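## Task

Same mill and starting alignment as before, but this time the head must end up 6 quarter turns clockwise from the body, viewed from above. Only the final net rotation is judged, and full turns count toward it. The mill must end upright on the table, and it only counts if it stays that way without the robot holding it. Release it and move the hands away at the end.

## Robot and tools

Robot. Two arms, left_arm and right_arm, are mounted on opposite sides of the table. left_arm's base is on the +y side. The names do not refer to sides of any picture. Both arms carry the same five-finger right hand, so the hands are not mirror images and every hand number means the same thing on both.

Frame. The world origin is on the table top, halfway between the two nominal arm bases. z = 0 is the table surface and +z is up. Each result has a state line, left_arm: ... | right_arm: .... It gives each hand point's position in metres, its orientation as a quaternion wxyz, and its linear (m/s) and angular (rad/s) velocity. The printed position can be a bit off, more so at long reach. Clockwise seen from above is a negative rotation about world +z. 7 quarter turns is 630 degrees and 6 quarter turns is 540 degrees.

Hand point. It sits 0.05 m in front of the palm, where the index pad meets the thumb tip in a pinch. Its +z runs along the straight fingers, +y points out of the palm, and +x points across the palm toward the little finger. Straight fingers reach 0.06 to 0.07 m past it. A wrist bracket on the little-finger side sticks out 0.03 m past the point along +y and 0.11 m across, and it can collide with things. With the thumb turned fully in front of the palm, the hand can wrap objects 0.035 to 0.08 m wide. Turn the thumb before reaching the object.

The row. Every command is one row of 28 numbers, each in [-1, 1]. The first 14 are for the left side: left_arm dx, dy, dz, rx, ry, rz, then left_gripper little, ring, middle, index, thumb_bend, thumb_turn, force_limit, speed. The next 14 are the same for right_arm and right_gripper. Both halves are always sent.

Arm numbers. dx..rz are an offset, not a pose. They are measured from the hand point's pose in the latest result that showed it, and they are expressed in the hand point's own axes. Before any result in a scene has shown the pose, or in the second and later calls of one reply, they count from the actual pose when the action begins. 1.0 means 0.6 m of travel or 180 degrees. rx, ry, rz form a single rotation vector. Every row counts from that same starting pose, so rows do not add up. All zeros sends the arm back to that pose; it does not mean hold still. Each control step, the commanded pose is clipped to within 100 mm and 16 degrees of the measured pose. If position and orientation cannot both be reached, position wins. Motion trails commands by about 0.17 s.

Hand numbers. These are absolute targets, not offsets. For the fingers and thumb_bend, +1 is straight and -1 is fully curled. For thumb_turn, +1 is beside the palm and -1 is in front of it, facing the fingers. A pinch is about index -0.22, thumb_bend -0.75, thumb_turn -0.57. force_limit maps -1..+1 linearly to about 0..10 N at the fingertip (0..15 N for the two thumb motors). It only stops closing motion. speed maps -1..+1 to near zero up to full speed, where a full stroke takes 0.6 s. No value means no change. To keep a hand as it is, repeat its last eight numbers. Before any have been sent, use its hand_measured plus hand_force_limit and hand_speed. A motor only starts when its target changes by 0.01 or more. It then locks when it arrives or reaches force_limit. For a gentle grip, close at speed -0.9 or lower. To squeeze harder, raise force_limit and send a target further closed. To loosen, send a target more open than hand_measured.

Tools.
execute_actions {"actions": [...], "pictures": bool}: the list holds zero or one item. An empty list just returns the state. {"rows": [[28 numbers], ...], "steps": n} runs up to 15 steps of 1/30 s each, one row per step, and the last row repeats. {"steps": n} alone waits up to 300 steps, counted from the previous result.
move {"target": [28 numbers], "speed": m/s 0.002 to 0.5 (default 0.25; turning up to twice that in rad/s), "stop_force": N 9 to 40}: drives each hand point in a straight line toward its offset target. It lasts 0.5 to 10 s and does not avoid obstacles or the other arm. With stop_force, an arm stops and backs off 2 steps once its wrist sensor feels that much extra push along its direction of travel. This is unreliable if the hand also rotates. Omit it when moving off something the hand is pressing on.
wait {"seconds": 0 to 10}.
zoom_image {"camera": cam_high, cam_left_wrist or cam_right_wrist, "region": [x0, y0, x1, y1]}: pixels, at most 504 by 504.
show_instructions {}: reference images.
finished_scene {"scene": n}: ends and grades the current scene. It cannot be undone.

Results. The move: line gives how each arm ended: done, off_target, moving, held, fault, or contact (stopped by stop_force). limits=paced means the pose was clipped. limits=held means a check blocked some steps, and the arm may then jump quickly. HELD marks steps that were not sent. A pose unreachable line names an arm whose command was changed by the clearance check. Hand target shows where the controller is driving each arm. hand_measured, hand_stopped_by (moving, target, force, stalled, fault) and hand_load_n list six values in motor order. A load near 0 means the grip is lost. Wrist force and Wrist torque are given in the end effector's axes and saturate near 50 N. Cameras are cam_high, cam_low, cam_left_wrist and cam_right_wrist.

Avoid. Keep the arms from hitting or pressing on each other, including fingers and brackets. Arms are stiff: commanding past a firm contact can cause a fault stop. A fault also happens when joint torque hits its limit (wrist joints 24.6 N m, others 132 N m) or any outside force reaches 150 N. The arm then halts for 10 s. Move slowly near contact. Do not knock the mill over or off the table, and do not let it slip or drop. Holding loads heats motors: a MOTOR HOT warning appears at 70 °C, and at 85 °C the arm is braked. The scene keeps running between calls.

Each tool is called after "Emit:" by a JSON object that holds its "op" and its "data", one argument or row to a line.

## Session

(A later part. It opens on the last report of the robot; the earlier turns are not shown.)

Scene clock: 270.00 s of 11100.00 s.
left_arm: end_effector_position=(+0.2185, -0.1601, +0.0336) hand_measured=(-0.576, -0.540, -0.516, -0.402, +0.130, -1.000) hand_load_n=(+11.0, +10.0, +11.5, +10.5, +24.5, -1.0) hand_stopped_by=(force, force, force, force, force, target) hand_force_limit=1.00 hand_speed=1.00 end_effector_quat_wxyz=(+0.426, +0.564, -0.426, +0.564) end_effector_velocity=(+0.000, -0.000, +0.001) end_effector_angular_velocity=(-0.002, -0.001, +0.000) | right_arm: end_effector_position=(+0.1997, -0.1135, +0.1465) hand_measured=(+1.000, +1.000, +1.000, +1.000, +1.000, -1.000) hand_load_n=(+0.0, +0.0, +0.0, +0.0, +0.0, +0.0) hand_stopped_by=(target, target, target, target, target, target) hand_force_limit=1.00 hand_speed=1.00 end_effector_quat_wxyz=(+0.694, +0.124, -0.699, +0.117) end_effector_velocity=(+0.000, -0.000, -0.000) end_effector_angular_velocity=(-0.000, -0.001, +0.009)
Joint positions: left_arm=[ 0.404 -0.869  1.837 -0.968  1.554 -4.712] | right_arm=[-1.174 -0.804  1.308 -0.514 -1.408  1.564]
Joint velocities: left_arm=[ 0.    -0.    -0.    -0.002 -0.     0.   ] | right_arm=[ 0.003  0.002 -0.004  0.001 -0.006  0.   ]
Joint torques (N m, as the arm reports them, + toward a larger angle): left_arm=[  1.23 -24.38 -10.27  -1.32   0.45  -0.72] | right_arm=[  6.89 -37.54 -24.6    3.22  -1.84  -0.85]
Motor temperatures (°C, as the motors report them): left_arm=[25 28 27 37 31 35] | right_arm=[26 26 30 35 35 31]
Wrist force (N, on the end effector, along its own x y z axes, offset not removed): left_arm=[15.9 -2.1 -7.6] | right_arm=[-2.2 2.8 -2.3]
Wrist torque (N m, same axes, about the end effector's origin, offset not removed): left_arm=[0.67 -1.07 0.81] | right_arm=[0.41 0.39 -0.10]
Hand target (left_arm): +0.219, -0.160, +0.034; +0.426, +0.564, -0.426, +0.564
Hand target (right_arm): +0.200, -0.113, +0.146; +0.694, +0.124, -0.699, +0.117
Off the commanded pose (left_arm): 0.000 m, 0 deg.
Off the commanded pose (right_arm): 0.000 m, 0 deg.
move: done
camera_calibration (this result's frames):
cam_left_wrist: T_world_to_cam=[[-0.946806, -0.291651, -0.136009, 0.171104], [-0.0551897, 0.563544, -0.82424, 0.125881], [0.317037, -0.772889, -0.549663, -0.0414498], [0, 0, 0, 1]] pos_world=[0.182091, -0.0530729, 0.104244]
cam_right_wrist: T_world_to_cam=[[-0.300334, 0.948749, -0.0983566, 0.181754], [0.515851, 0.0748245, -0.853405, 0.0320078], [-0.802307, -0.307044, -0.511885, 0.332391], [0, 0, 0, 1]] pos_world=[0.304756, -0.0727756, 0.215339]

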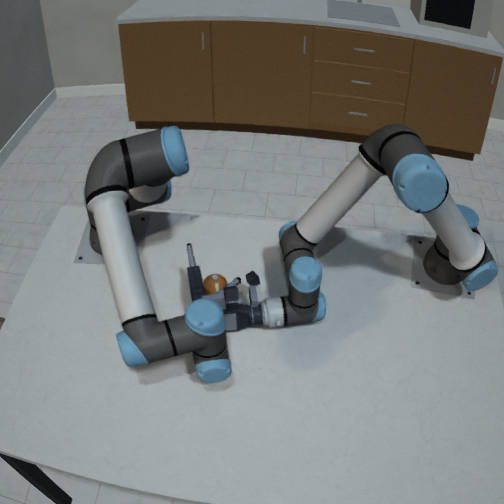

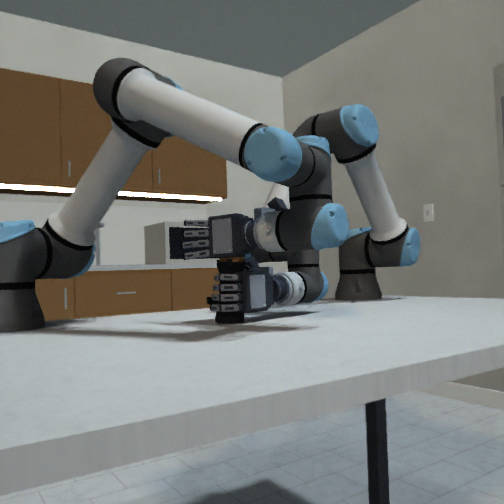

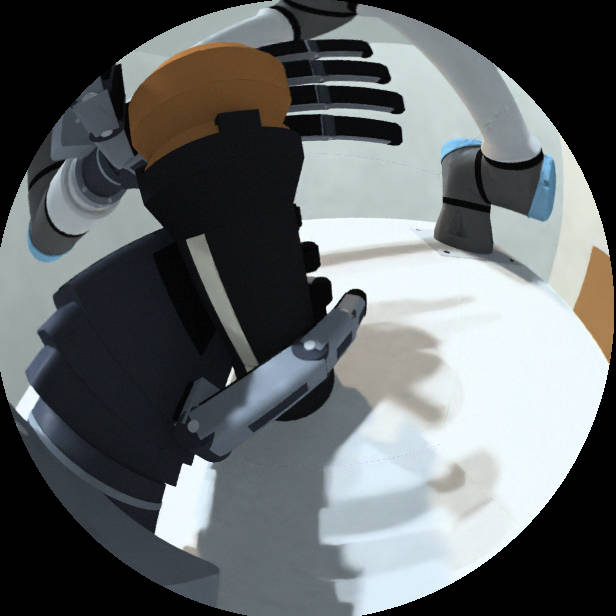

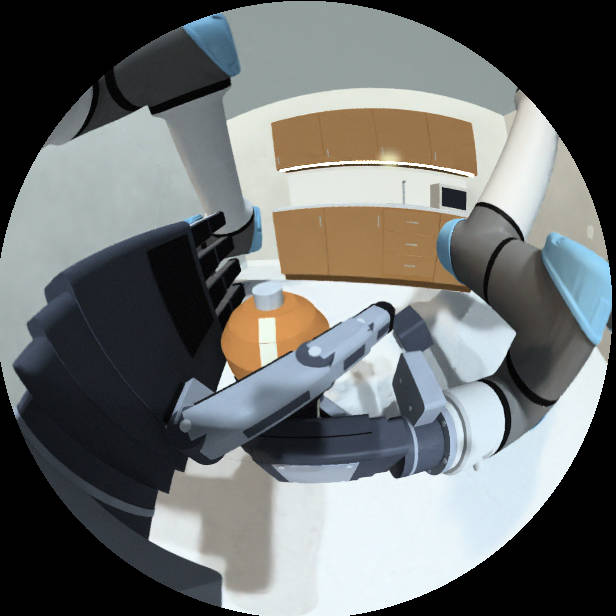

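Emit:
{"op": "move", "data": {
  "target": [0,0,0,0,0,0,-1,-1,-1,-1,-1,-1,1,1,0,-0.0099,0.0042,0.0667,0,0,1,1,1,1,1,-1,1,1],
  "speed": 0.3
}}

Emit:
{"op": "move", "data": {
  "target": [0,0,0,0,0,0,-1,-1,-1,-1,-1,-1,1,1,0,0.005,0,0,0,0,-1,-0.97,-0.97,-0.97,-0.97,-1,1,1],
  "speed": 0.02
}}

Emit:
{"op": "move", "data": {
  "target": [0,0,0,0,0,0,-1,-1,-1,-1,-1,-1,1,1,0,0.0087,-0.0072,-0.0667,0,0,-1,-1,-1,-1,-1,-1,1,1],
  "speed": 0.15
}}

Emit:
{"op": "move", "data": {
  "target": [0,0,0,0,0,0,-1,-1,-1,-1,-1,-1,1,1,0,0.0185,-0.021,-0.1667,0,0,-1,-0.97,-0.97,-0.97,-0.97,-1,1,1],
  "speed": 0.15
}}

Emit:
{"op": "move", "data": {
  "target": [0,0,0,0,0,0,-1,-1,-1,-1,-1,-1,1,1,0,0.0185,-0.021,-0.1667,0,0,-1,-1,-1,-1,-1,-1,1,1],
  "speed": 0.15
}}

Emit:
{"op": "move", "data": {
  "target": [0,0,0,0,0,0,-1,-1,-1,-1,-1,-1,1,1,0,0.0185,-0.021,-0.1667,0,0,-1,-0.97,-0.97,-0.97,-0.97,-1,1,1],
  "speed": 0.15
}}

Emit:
{"op": "move", "data": {
  "target": [0,0,0,0,0,0,-1,-1,-1,-1,-1,-1,1,1,0,-0.005,0,0,0,0,1,1,1,1,1,-1,1,1],
  "speed": 0.02
}}

Scene clock: 288.20 s of 11100.00 s.
left_arm: end_effector_position=(+0.2185, -0.1601, +0.0336) hand_measured=(-0.576, -0.540, -0.516, -0.402, +0.130, -1.000) hand_load_n=(+11.0, +10.0, +11.5, +10.5, +24.0, -1.0) hand_stopped_by=(force, force, force, force, force, target) hand_force_limit=1.00 hand_speed=1.00 end_effector_quat_wxyz=(+0.426, +0.564, -0.426, +0.564) end_effector_velocity=(+0.000, +0.000, -0.001) end_effector_angular_velocity=(+0.001, +0.000, +0.000) | right_arm: end_effector_position=(+0.1992, -0.1199, +0.1464) hand_measured=(+1.000, +1.000, +1.000, +1.000, +1.000, -1.000) hand_load_n=(+0.0, +0.0, +0.0, +0.0, +0.0, +0.0) hand_stopped_by=(target, target, target, target, target, target) hand_force_limit=1.00 hand_speed=1.00 end_effector_quat_wxyz=(+0.677, +0.196, -0.683, +0.189) end_effector_velocity=(-0.000, -0.000, -0.000) end_effector_angular_velocity=(-0.000, -0.000, +0.008)
Joint positions: left_arm=[ 0.404 -0.869  1.837 -0.968  1.554 -4.712] | right_arm=[-1.105 -0.754  1.215 -0.471 -1.547  1.565]
Joint velocities: left_arm=[ 0.     0.001  0.    -0.     0.     0.   ] | right_arm=[ 0.004  0.002 -0.003  0.001 -0.005  0.   ]
Joint torques (N m, as the arm reports them, + toward a larger angle): left_arm=[  0.89 -23.6   -9.96  -1.32   0.4   -0.56] | right_arm=[  7.8  -38.6  -25.81   3.24  -2.04   1.74]
Motor temperatures (°C, as the motors report them): left_arm=[25 28 27 37 31 35] | right_arm=[26 26 30 35 35 31]
Wrist force (N, on the end effector, along its own x y z axes, offset not removed): left_arm=[16.5 -4.3 -7.5] | right_arm=[-1.7 3.2 -1.7]
Wrist torque (N m, same axes, about the end effector's origin, offset not removed): left_arm=[0.32 -1.20 0.53] | right_arm=[0.44 0.33 -0.09]
Hand target (left_arm): +0.219, -0.160, +0.034; +0.426, +0.564, -0.426, +0.564
Hand target (right_arm): +0.199, -0.120, +0.146; +0.677, +0.196, -0.683, +0.189
Off the commanded pose (left_arm): 0.000 m, 0 deg.
Off the commanded pose (right_arm): 0.000 m, 0 deg.
After step 90, 14.37 s passed at rest.
move: done
camera_calibration (this result's frames):
cam_left_wrist: T_world_to_cam=[[-0.946806, -0.291651, -0.136009, 0.171104], [-0.0551898, 0.563544, -0.82424, 0.125881], [0.317037, -0.772889, -0.549663, -0.0414498], [0, 0, 0, 1]] pos_world=[0.182091, -0.0530729, 0.104244]
cam_right_wrist: T_world_to_cam=[[-0.490128, 0.865865, -0.100266, 0.21587], [0.491255, 0.179377, -0.852345, 0.0499254], [-0.72003, -0.467014, -0.513278, 0.294676], [0, 0, 0, 1]] pos_world=[0.293453, -0.0582516, 0.215449]

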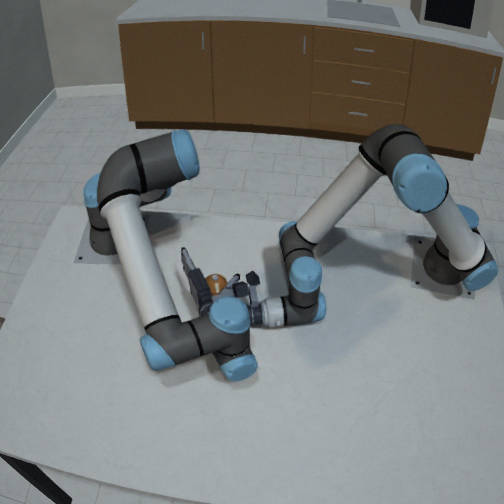

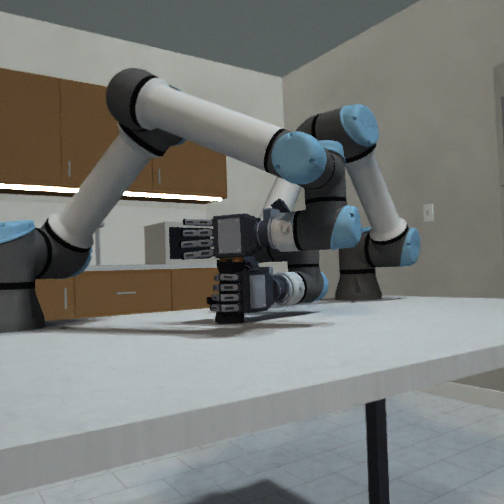

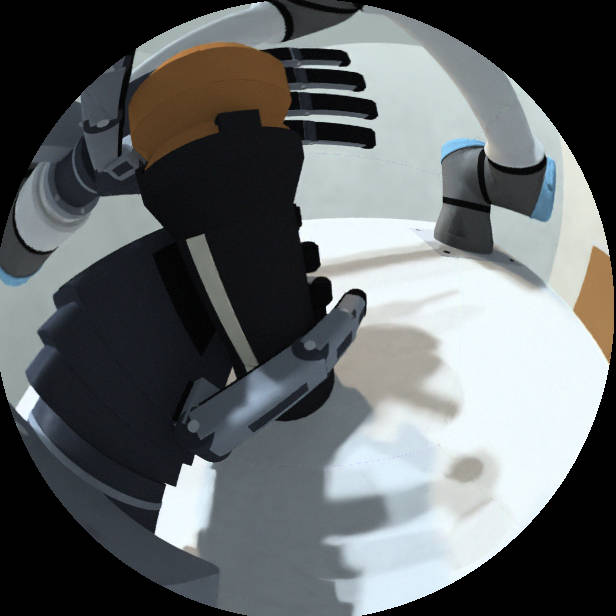

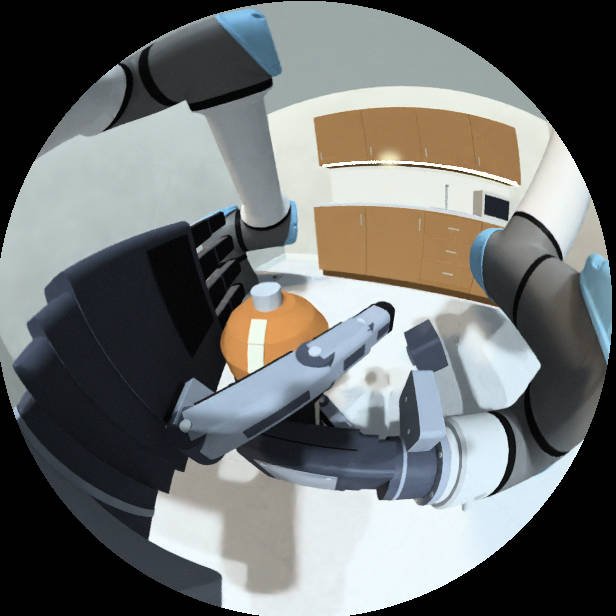

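Scene clock: 289.10 s of 11100.00 s.
left_arm: end_effector_position=(+0.2185, -0.1601, +0.0336) hand_measured=(-0.576, -0.540, -0.516, -0.402, +0.130, -1.000) hand_load_n=(+13.0, +11.5, +12.0, +10.0, +24.5, -1.5) hand_stopped_by=(force, force, force, force, force, target) hand_force_limit=1.00 hand_speed=1.00 end_effector_quat_wxyz=(+0.426, +0.564, -0.426, +0.564) end_effector_velocity=(+0.000, +0.000, -0.000) end_effector_angular_velocity=(+0.001, +0.001, +0.001) | right_arm: end_effector_position=(+0.1977, -0.1173, +0.1464) hand_measured=(-1.000, -0.968, -0.334, -0.238, +0.434, -1.000) hand_load_n=(+0.0, +5.0, +12.5, +11.0, +19.5, +2.5) hand_stopped_by=(target, target, force, force, force, target) hand_force_limit=1.00 hand_speed=1.00 end_effector_quat_wxyz=(+0.677, +0.196, -0.683, +0.189) end_effector_velocity=(-0.000, +0.000, +0.000) end_effector_angular_velocity=(-0.001, +0.002, -0.002)
Joint positions: left_arm=[ 0.404 -0.869  1.837 -0.968  1.554 -4.712] | right_arm=[-1.1   -0.753  1.212 -0.47  -1.542  1.565]
Joint velocities: left_arm=[ 0.    -0.     0.001  0.001 -0.001 -0.   ] | right_arm=[-0.001 -0.     0.     0.002  0.002 -0.   ]
Joint torques (N m, as the arm reports them, + toward a larger angle): left_arm=[  3.55 -31.64 -11.21  -1.42  -4.18  -0.59] | right_arm=[ 13.16 -31.48 -20.47   1.1    3.61   1.6 ]
Motor temperatures (°C, as the motors report them): left_arm=[25 28 27 37 31 35] | right_arm=[26 26 30 35 35 31]
Wrist force (N, on the end effector, along its own x y z axes, offset not removed): left_arm=[15.4 11.3 -11.8] | right_arm=[15.0 -5.9 -13.1]
Wrist torque (N m, same axes, about the end effector's origin, offset not removed): left_arm=[0.59 -1.54 2.27] | right_arm=[0.45 -0.17 0.67]
Hand target (left_arm): +0.219, -0.160, +0.034; +0.426, +0.564, -0.426, +0.564
Hand target (right_arm): +0.198, -0.117, +0.146; +0.677, +0.196, -0.683, +0.189
Off the commanded pose (left_arm): 0.000 m, 0 deg.
Off the commanded pose (right_arm): 0.000 m, 0 deg.
move: done
camera_calibration (this result's frames):
cam_left_wrist: T_world_to_cam=[[-0.946822, -0.291598, -0.136012, 0.17109], [-0.0551753, 0.563594, -0.824207, 0.125846], [0.316993, -0.772873, -0.549712, -0.0414511], [0, 0, 0, 1]] pos_world=[0.182075, -0.0530728, 0.104207]
cam_right_wrist: T_world_to_cam=[[-0.490137, 0.865859, -0.100269, 0.212917], [0.491259, 0.179383, -0.852342, 0.0502595], [-0.720021, -0.467022, -0.513283, 0.294751], [0, 0, 0, 1]] pos_world=[0.291895, -0.0557162, 0.215478]

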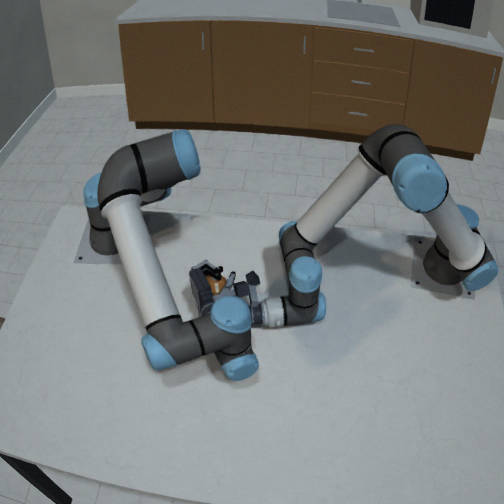

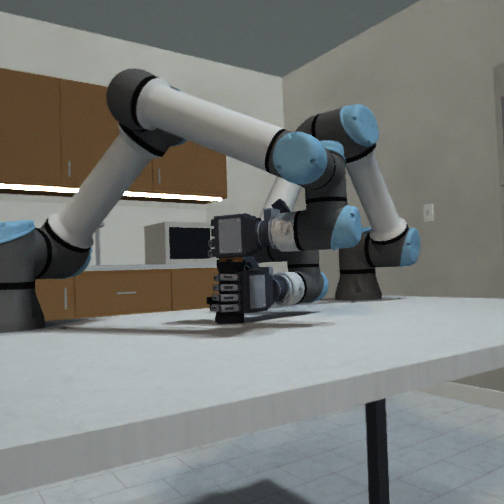

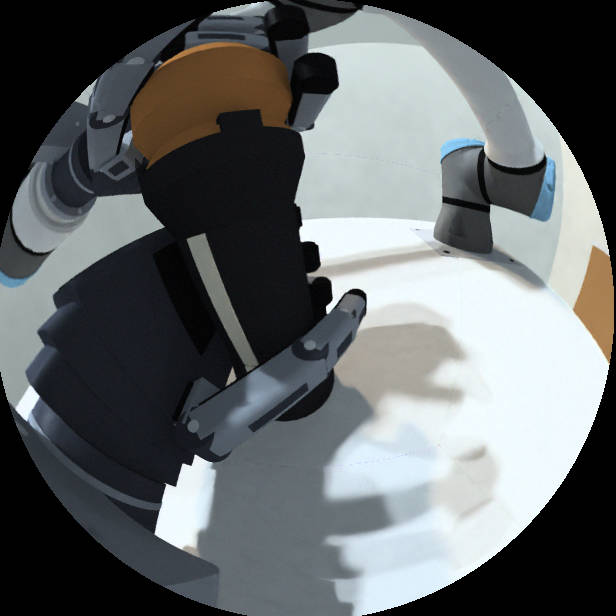

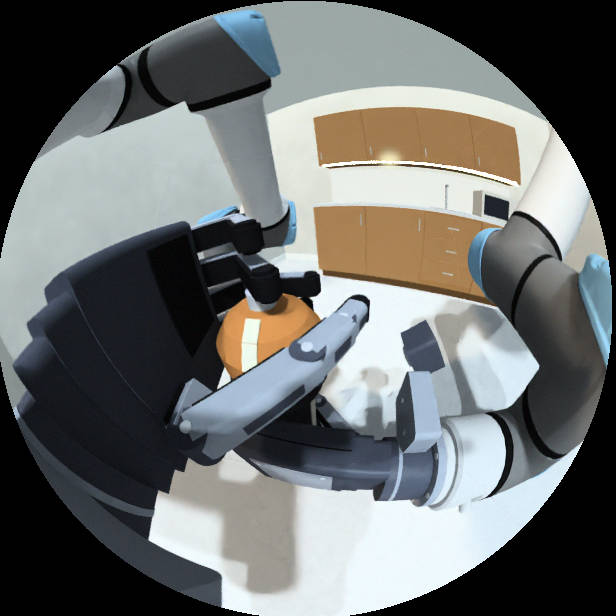

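Scene clock: 290.20 s of 11100.00 s.
left_arm: end_effector_position=(+0.2185, -0.1601, +0.0336) hand_measured=(-0.576, -0.540, -0.516, -0.402, +0.130, -1.000) hand_load_n=(+13.0, +11.5, +12.0, +9.5, +24.5, -2.0) hand_stopped_by=(force, force, force, force, force, target) hand_force_limit=1.00 hand_speed=1.00 end_effector_quat_wxyz=(+0.426, +0.564, -0.426, +0.564) end_effector_velocity=(-0.000, +0.000, -0.002) end_effector_angular_velocity=(+0.003, +0.000, +0.000) | right_arm: end_effector_position=(+0.1987, -0.1106, +0.1465) hand_measured=(-1.000, -0.998, -0.334, -0.238, +0.434, -1.000) hand_load_n=(+0.0, +6.0, +11.5, +10.5, +20.0, +2.5) hand_stopped_by=(target, target, force, force, force, target) hand_force_limit=1.00 hand_speed=1.00 end_effector_quat_wxyz=(+0.694, +0.124, -0.699, +0.117) end_effector_velocity=(+0.000, +0.000, +0.000) end_effector_angular_velocity=(+0.001, -0.001, -0.007)
Joint positions: left_arm=[ 0.404 -0.869  1.837 -0.968  1.554 -4.712] | right_arm=[-1.17  -0.801  1.304 -0.512 -1.403  1.564]
Joint velocities: left_arm=[-0.     0.002  0.001  0.    -0.     0.   ] | right_arm=[-0.003 -0.003  0.004 -0.003  0.005  0.   ]
Joint torques (N m, as the arm reports them, + toward a larger angle): left_arm=[  3.49 -29.89 -10.99  -1.44  -2.29  -0.55] | right_arm=[ -2.8  -52.93  -0.49  -3.07   3.28  -1.75]
Motor temperatures (°C, as the motors report them): left_arm=[25 28 27 37 31 35] | right_arm=[26 26 30 35 35 31]
Wrist force (N, on the end effector, along its own x y z axes, offset not removed): left_arm=[8.8 9.7 -3.9] | right_arm=[19.6 -1.3 -9.9]
Wrist torque (N m, same axes, about the end effector's origin, offset not removed): left_arm=[0.03 -1.16 1.13] | right_arm=[0.97 -0.45 0.99]
Hand target (left_arm): +0.218, -0.160, +0.034; +0.426, +0.564, -0.426, +0.564
Hand target (right_arm): +0.199, -0.111, +0.147; +0.694, +0.124, -0.699, +0.117
Off the commanded pose (left_arm): 0.000 m, 0 deg.
Off the commanded pose (right_arm): 0.000 m, 0 deg.
move: done
camera_calibration (this result's frames):
cam_left_wrist: T_world_to_cam=[[-0.946812, -0.291629, -0.136011, 0.171091], [-0.0551935, 0.563592, -0.824208, 0.12585], [0.317018, -0.772863, -0.549711, -0.0414573], [0, 0, 0, 1]] pos_world=[0.18208, -0.0530737, 0.104207]
cam_right_wrist: T_world_to_cam=[[-0.300104, 0.948823, -0.0983443, 0.178758], [0.515893, 0.0747199, -0.853388, 0.0322989], [-0.802366, -0.306841, -0.511915, 0.332538], [0, 0, 0, 1]] pos_world=[0.303801, -0.0699867, 0.215375]

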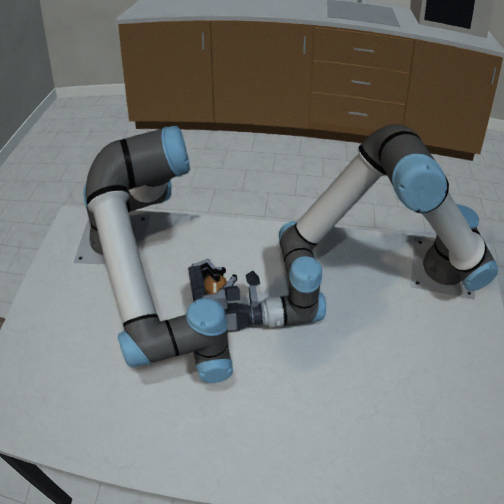

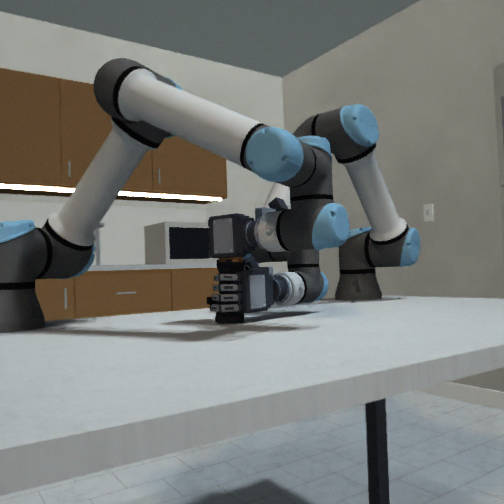

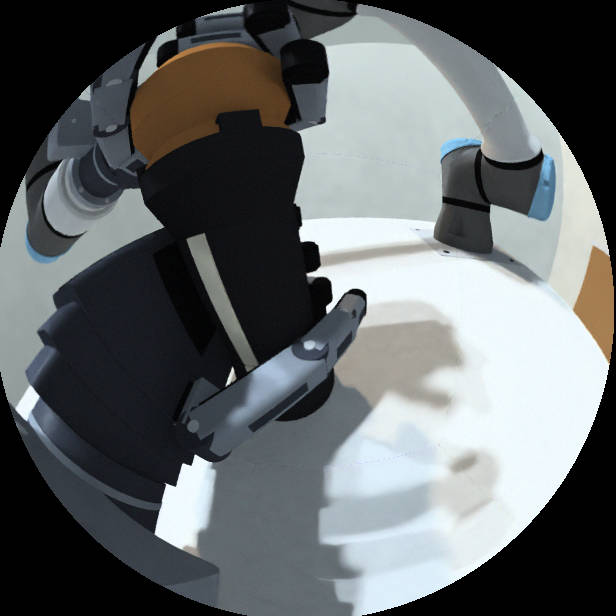

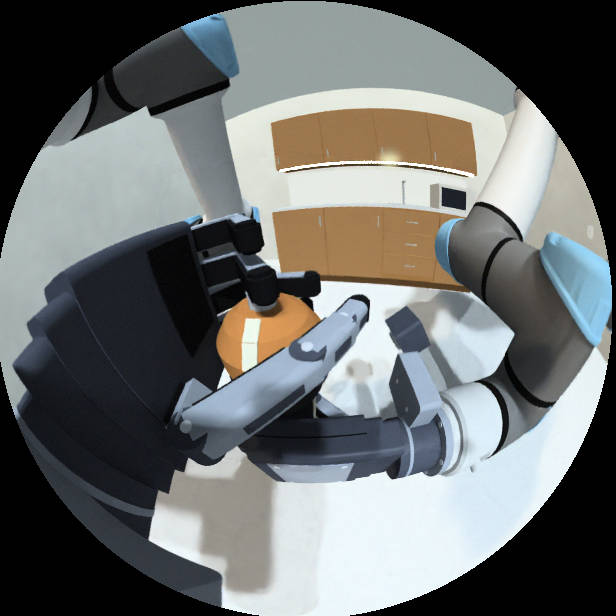

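Scene clock: 292.37 s of 11100.00 s.
left_arm: end_effector_position=(+0.2185, -0.1601, +0.0336) hand_measured=(-0.576, -0.540, -0.516, -0.402, +0.130, -1.000) hand_load_n=(+14.5, +12.5, +12.5, +10.0, +24.0, -3.5) hand_stopped_by=(force, force, force, force, force, target) hand_force_limit=1.00 hand_speed=1.00 end_effector_quat_wxyz=(+0.426, +0.564, -0.426, +0.564) end_effector_velocity=(-0.000, -0.000, +0.001) end_effector_angular_velocity=(-0.002, +0.001, -0.000) | right_arm: end_effector_position=(+0.2070, -0.0960, +0.1467) hand_measured=(-1.000, -0.970, -0.334, -0.238, +0.434, -1.000) hand_load_n=(+0.0, +2.5, +10.5, +10.5, +19.5, +0.5) hand_stopped_by=(target, target, force, force, force, target) hand_force_limit=1.00 hand_speed=1.00 end_effector_quat_wxyz=(-0.703, +0.060, +0.706, +0.068) end_effector_velocity=(+0.000, +0.000, +0.000) end_effector_angular_velocity=(-0.000, -0.000, -0.008)
Joint positions: left_arm=[ 0.404 -0.869  1.837 -0.968  1.554 -4.712] | right_arm=[-1.339 -0.963  1.602 -0.643 -1.049  1.561]
Joint velocities: left_arm=[ 0.    -0.001 -0.001  0.001  0.001 -0.001] | right_arm=[-0.003 -0.003  0.005 -0.002  0.005  0.   ]
Joint torques (N m, as the arm reports them, + toward a larger angle): left_arm=[  2.9  -31.47 -10.51  -1.52  -0.04  -0.52] | right_arm=[ -9.16 -47.54  -2.5   -3.49   2.89   0.74]
Motor temperatures (°C, as the motors report them): left_arm=[25 28 27 37 31 35] | right_arm=[26 26 30 35 35 31]
Wrist force (N, on the end effector, along its own x y z axes, offset not removed): left_arm=[4.6 6.4 3.7] | right_arm=[20.1 2.2 0.8]
Wrist torque (N m, same axes, about the end effector's origin, offset not removed): left_arm=[0.07 -1.22 -0.23] | right_arm=[0.75 -0.73 0.87]
Hand target (left_arm): +0.218, -0.160, +0.034; +0.426, +0.564, -0.426, +0.564
Hand target (right_arm): +0.207, -0.096, +0.147; +0.703, -0.060, -0.706, -0.068
Off the commanded pose (left_arm): 0.000 m, 0 deg.
Off the commanded pose (right_arm): 0.000 m, 0 deg.
move: done
camera_calibration (this result's frames):
cam_left_wrist: T_world_to_cam=[[-0.946821, -0.2916, -0.136011, 0.17109], [-0.0551765, 0.563593, -0.824208, 0.125846], [0.316994, -0.772873, -0.549712, -0.0414513], [0, 0, 0, 1]] pos_world=[0.182075, -0.0530729, 0.104207]
cam_right_wrist: T_world_to_cam=[[0.213525, 0.972279, -0.0952949, 0.0628609], [0.480088, -0.189384, -0.856533, 0.00960298], [-0.850836, 0.137142, -0.507218, 0.39578], [0, 0, 0, 1]] pos_world=[0.318711, -0.113578, 0.214962]

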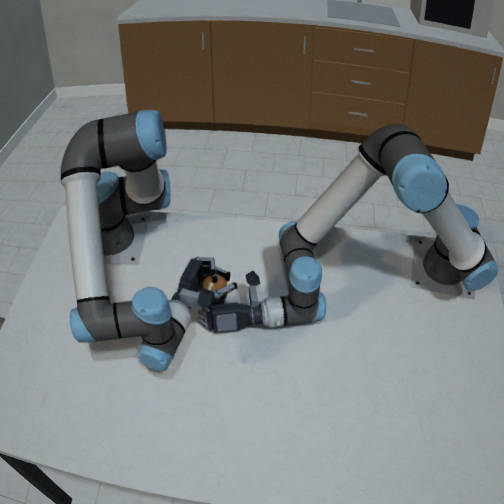

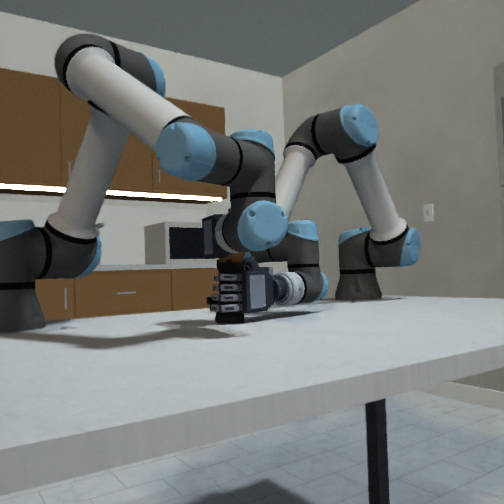

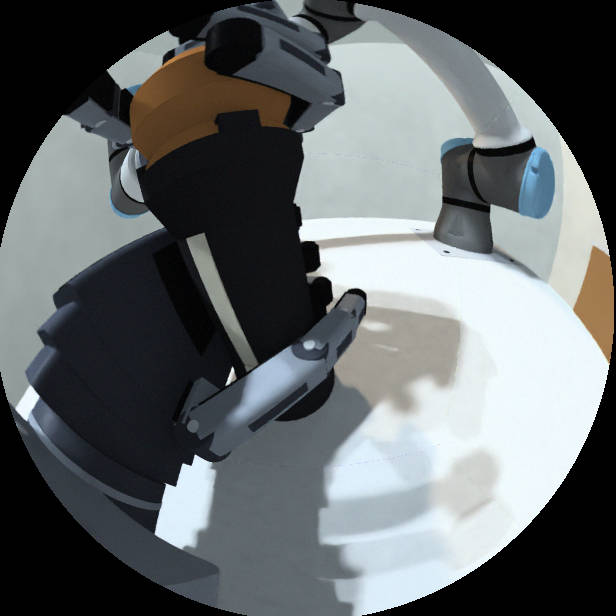

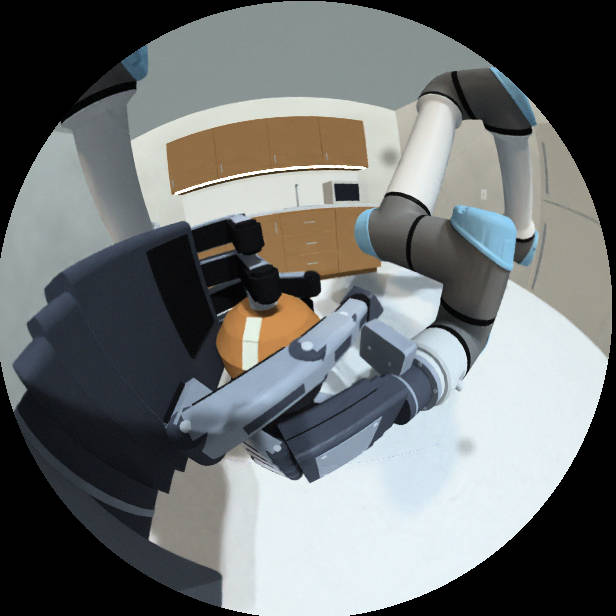

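Scene clock: 294.53 s of 11100.00 s.
left_arm: end_effector_position=(+0.2185, -0.1601, +0.0336) hand_measured=(-0.576, -0.540, -0.516, -0.402, +0.130, -1.000) hand_load_n=(+17.0, +14.5, +13.5, +9.5, +23.0, -4.5) hand_stopped_by=(force, force, force, force, force, target) hand_force_limit=1.00 hand_speed=1.00 end_effector_quat_wxyz=(+0.426, +0.564, -0.426, +0.564) end_effector_velocity=(-0.000, -0.000, +0.001) end_effector_angular_velocity=(-0.001, -0.001, -0.001) | right_arm: end_effector_position=(+0.2216, -0.0875, +0.1469) hand_measured=(-1.000, -0.998, -0.334, -0.238, +0.434, -1.000) hand_load_n=(+0.0, +4.0, +11.5, +12.0, +17.5, -3.0) hand_stopped_by=(target, target, force, force, force, target) hand_force_limit=1.00 hand_speed=1.00 end_effector_quat_wxyz=(-0.663, +0.240, +0.664, +0.248) end_effector_velocity=(+0.000, +0.000, +0.000) end_effector_angular_velocity=(-0.000, +0.000, -0.009)
Joint positions: left_arm=[ 0.404 -0.869  1.837 -0.968  1.554 -4.712] | right_arm=[-1.486 -1.162  1.945 -0.778 -0.673  1.555]
Joint velocities: left_arm=[-0.    -0.001  0.    -0.001  0.     0.   ] | right_arm=[-0.002 -0.004  0.006 -0.002  0.007  0.   ]
Joint torques (N m, as the arm reports them, + toward a larger angle): left_arm=[  3.28 -31.21 -11.18  -1.39  -0.12  -0.61] | right_arm=[-11.65 -39.17  -2.14  -1.96   3.12   2.06]
Motor temperatures (°C, as the motors report them): left_arm=[25 28 27 37 31 35] | right_arm=[26 26 30 35 35 31]
Wrist force (N, on the end effector, along its own x y z axes, offset not removed): left_arm=[0.5 -0.3 3.5] | right_arm=[12.9 4.0 6.3]
Wrist torque (N m, same axes, about the end effector's origin, offset not removed): left_arm=[-0.28 -1.46 -0.48] | right_arm=[0.85 -0.75 0.36]
Hand target (left_arm): +0.218, -0.160, +0.034; +0.426, +0.564, -0.426, +0.564
Hand target (right_arm): +0.222, -0.087, +0.147; +0.663, -0.240, -0.664, -0.248
Off the commanded pose (left_arm): 0.000 m, 0 deg.
Off the commanded pose (right_arm): 0.000 m, 0 deg.
move: done
camera_calibration (this result's frames):
cam_left_wrist: T_world_to_cam=[[-0.946821, -0.291602, -0.136011, 0.17109], [-0.055178, 0.563593, -0.824207, 0.125846], [0.316996, -0.772872, -0.549712, -0.0414519], [0, 0, 0, 1]] pos_world=[0.182076, -0.0530729, 0.104207]
cam_right_wrist: T_world_to_cam=[[0.670195, 0.736019, -0.095475, -0.0703476], [0.317111, -0.40028, -0.859777, 0.0225289], [-0.671029, 0.545942, -0.501665, 0.402166], [0, 0, 0, 1]] pos_world=[0.309867, -0.158764, 0.214406]

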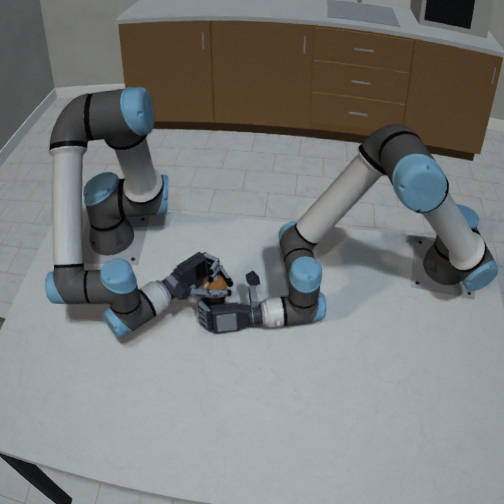

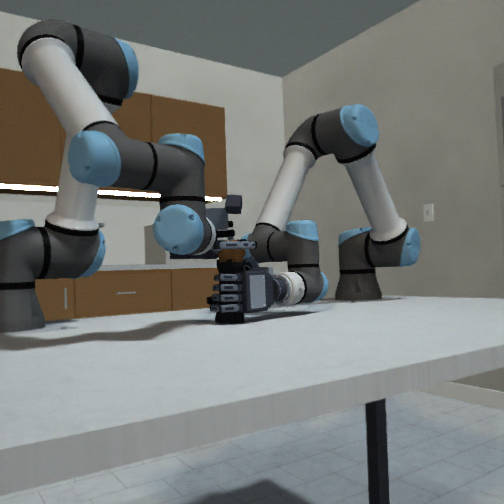

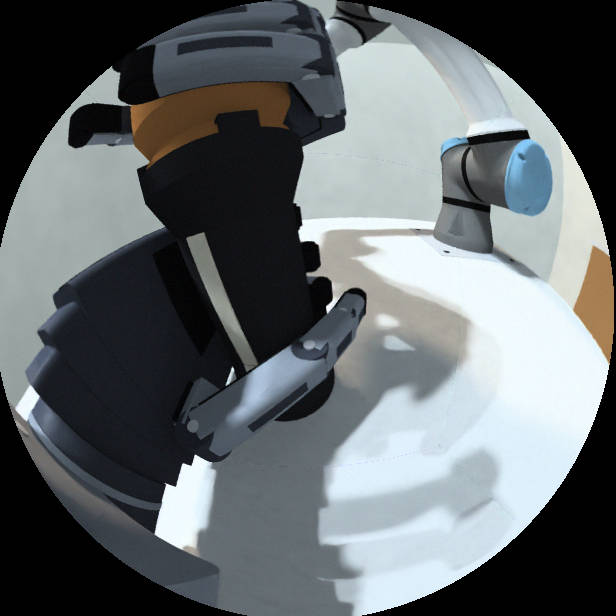

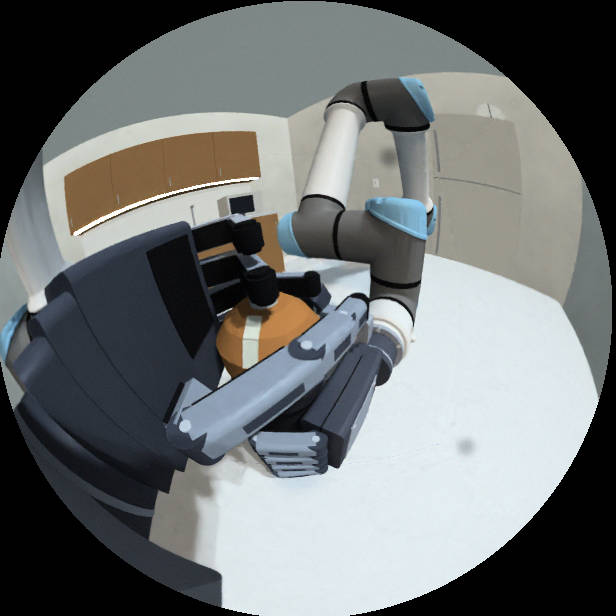

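Scene clock: 296.70 s of 11100.00 s.
left_arm: end_effector_position=(+0.2185, -0.1601, +0.0335) hand_measured=(-0.576, -0.540, -0.516, -0.402, +0.130, -1.000) hand_load_n=(+19.5, +16.5, +14.5, +9.5, +22.5, -6.0) hand_stopped_by=(force, force, force, force, force, target) hand_force_limit=1.00 hand_speed=1.00 end_effector_quat_wxyz=(+0.426, +0.564, -0.426, +0.564) end_effector_velocity=(+0.000, +0.000, -0.001) end_effector_angular_velocity=(+0.002, -0.000, +0.001) | right_arm: end_effector_position=(+0.2385, -0.0873, +0.1470) hand_measured=(-1.000, -0.970, -0.334, -0.238, +0.434, -1.000) hand_load_n=(+0.0, +0.0, +12.0, +14.5, +15.5, -5.0) hand_stopped_by=(target, target, force, force, force, target) hand_force_limit=1.00 hand_speed=1.00 end_effector_quat_wxyz=(-0.579, +0.403, +0.577, +0.411) end_effector_velocity=(-0.000, +0.000, +0.000) end_effector_angular_velocity=(-0.000, -0.001, -0.006)
Joint positions: left_arm=[ 0.404 -0.869  1.837 -0.968  1.554 -4.712] | right_arm=[-1.566 -1.382  2.273 -0.853 -0.23   1.525]
Joint velocities: left_arm=[ 0.     0.001  0.001  0.    -0.001  0.001] | right_arm=[ 0.002 -0.004  0.004 -0.001  0.007  0.001]
Joint torques (N m, as the arm reports them, + toward a larger angle): left_arm=[  3.59 -40.61 -10.66  -1.25  -0.04  -0.62] | right_arm=[  0.35 -28.8   -1.36  -0.74   4.    -1.  ]
Motor temperatures (°C, as the motors report them): left_arm=[25 28 27 37 30 35] | right_arm=[26 26 30 35 35 31]
Wrist force (N, on the end effector, along its own x y z axes, offset not removed): left_arm=[-5.1 2.6 15.5] | right_arm=[9.8 1.1 12.8]
Wrist torque (N m, same axes, about the end effector's origin, offset not removed): left_arm=[-0.26 -2.20 -0.54] | right_arm=[0.61 -0.27 -0.07]
Hand target (left_arm): +0.218, -0.160, +0.034; +0.426, +0.564, -0.426, +0.564
Hand target (right_arm): +0.238, -0.087, +0.147; +0.579, -0.403, -0.577, -0.412
Off the commanded pose (left_arm): 0.000 m, 0 deg.
Off the commanded pose (right_arm): 0.000 m, 0 deg.
move: done
camera_calibration (this result's frames):
cam_left_wrist: T_world_to_cam=[[-0.946822, -0.291598, -0.136013, 0.171088], [-0.0551859, 0.563623, -0.824187, 0.125827], [0.316991, -0.772852, -0.549742, -0.0414578], [0, 0, 0, 1]] pos_world=[0.182075, -0.0530709, 0.104184]
cam_right_wrist: T_world_to_cam=[[0.947803, 0.303138, -0.0988724, -0.185268], [0.0704763, -0.501582, -0.862234, 0.0676285], [-0.310969, 0.810261, -0.496766, 0.349985], [0, 0, 0, 1]] pos_world=[0.279666, -0.193496, 0.213854]

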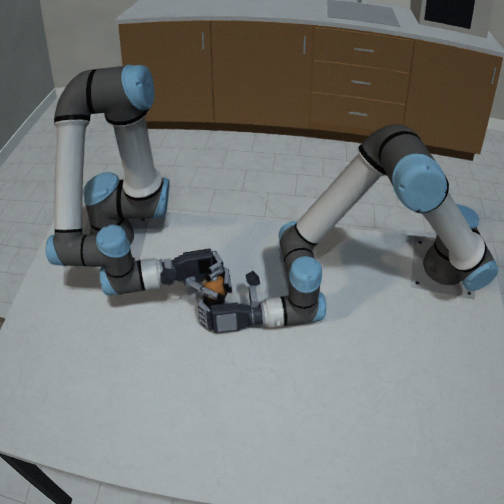

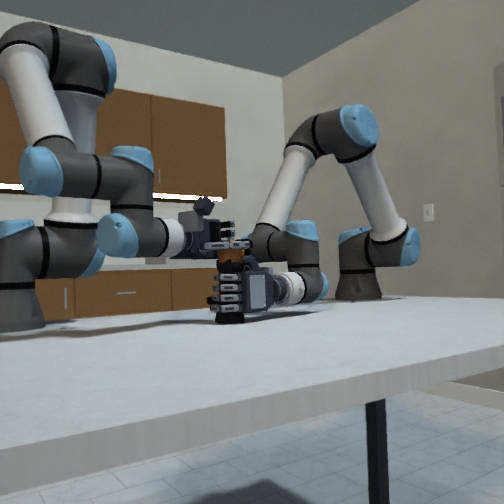

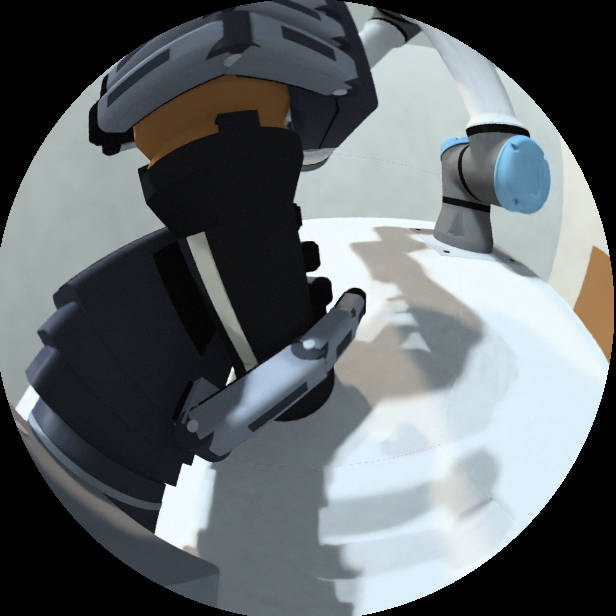

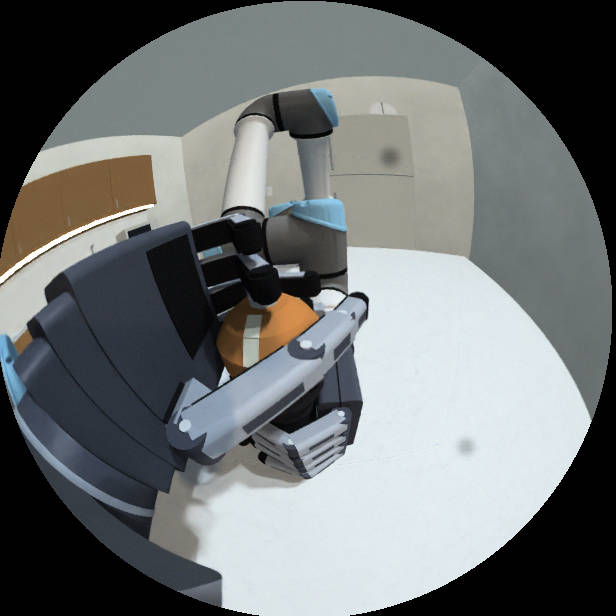

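Scene clock: 297.60 s of 11100.00 s.
left_arm: end_effector_position=(+0.2185, -0.1601, +0.0336) hand_measured=(-0.576, -0.540, -0.516, -0.402, +0.130, -1.000) hand_load_n=(+11.0, +10.0, +12.0, +10.5, +24.0, -1.0) hand_stopped_by=(force, force, force, force, force, target) hand_force_limit=1.00 hand_speed=1.00 end_effector_quat_wxyz=(+0.426, +0.564, -0.426, +0.564) end_effector_velocity=(-0.000, +0.000, +0.001) end_effector_angular_velocity=(+0.000, -0.000, +0.000) | right_arm: end_effector_position=(+0.2356, -0.0884, +0.1470) hand_measured=(+1.000, +1.000, +1.000, +1.000, +1.000, -1.000) hand_load_n=(+0.0, +0.0, +0.0, +0.0, +0.0, +0.0) hand_stopped_by=(target, target, target, target, target, target) hand_force_limit=1.00 hand_speed=1.00 end_effector_quat_wxyz=(-0.579, +0.403, +0.577, +0.411) end_effector_velocity=(-0.000, -0.000, -0.000) end_effector_angular_velocity=(-0.000, -0.000, +0.000)
Joint positions: left_arm=[ 0.404 -0.869  1.837 -0.968  1.554 -4.712] | right_arm=[-1.568 -1.388  2.282 -0.856 -0.232  1.525]
Joint velocities: left_arm=[-0.    -0.002  0.     0.002 -0.     0.   ] | right_arm=[ 0.    -0.     0.001 -0.002  0.     0.   ]
Joint torques (N m, as the arm reports them, + toward a larger angle): left_arm=[ -1.09 -30.79 -10.2   -1.42   0.42  -0.75] | right_arm=[ -8.05 -34.21  -1.93  -0.81  -1.94   1.54]
Motor temperatures (°C, as the motors report them): left_arm=[25 28 27 37 30 35] | right_arm=[26 26 30 35 35 31]
Wrist force (N, on the end effector, along its own x y z axes, offset not removed): left_arm=[16.1 -3.9 -4.4] | right_arm=[-2.6 3.4 -0.6]
Wrist torque (N m, same axes, about the end effector's origin, offset not removed): left_arm=[0.20 -1.33 0.58] | right_arm=[0.48 0.44 -0.07]
Hand target (left_arm): +0.218, -0.160, +0.034; +0.426, +0.564, -0.426, +0.564
Hand target (right_arm): +0.236, -0.088, +0.147; +0.579, -0.403, -0.577, -0.411
Off the commanded pose (left_arm): 0.000 m, 0 deg.
Off the commanded pose (right_arm): 0.000 m, 0 deg.
move: done
camera_calibration (this result's frames):
cam_left_wrist: T_world_to_cam=[[-0.946808, -0.291642, -0.13601, 0.171107], [-0.0551959, 0.563575, -0.824219, 0.125858], [0.317029, -0.77287, -0.549695, -0.0414546], [0, 0, 0, 1]] pos_world=[0.182095, -0.0530677, 0.10422]
cam_right_wrist: T_world_to_cam=[[0.947803, 0.303139, -0.0988719, -0.182294], [0.0704763, -0.501581, -0.862235, 0.0672981], [-0.310969, 0.810262, -0.496764, 0.349915], [0, 0, 0, 1]] pos_world=[0.276849, -0.194507, 0.213828]

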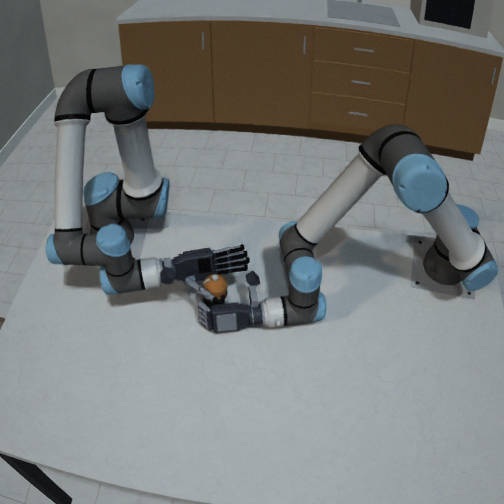

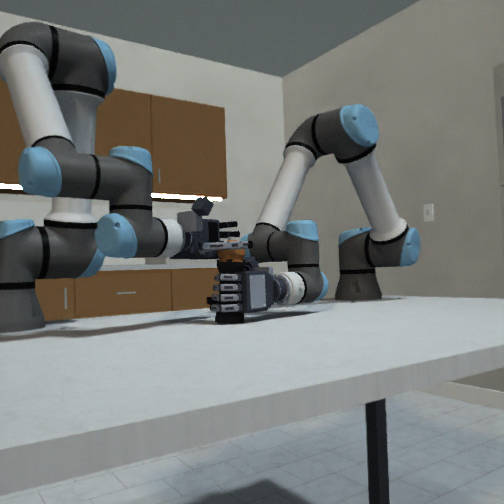

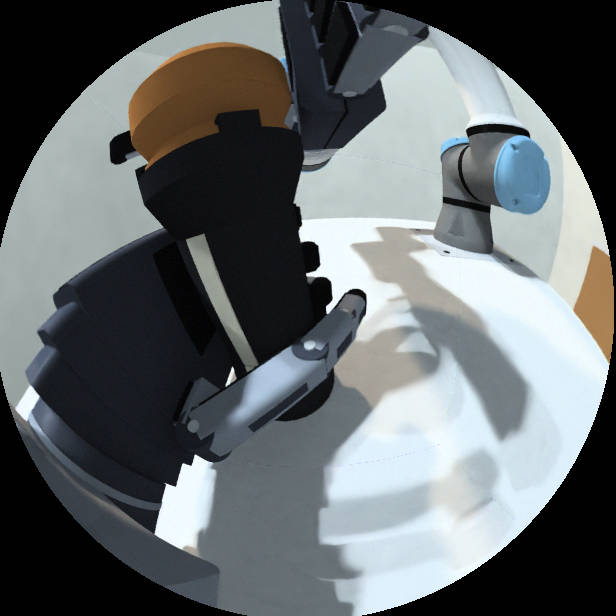

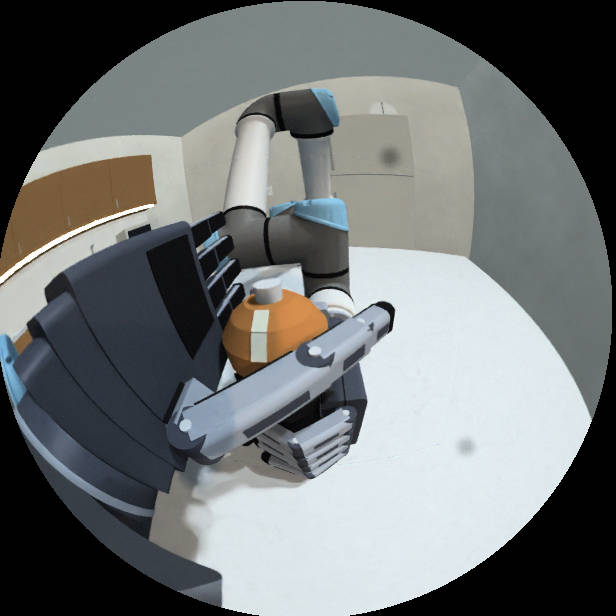

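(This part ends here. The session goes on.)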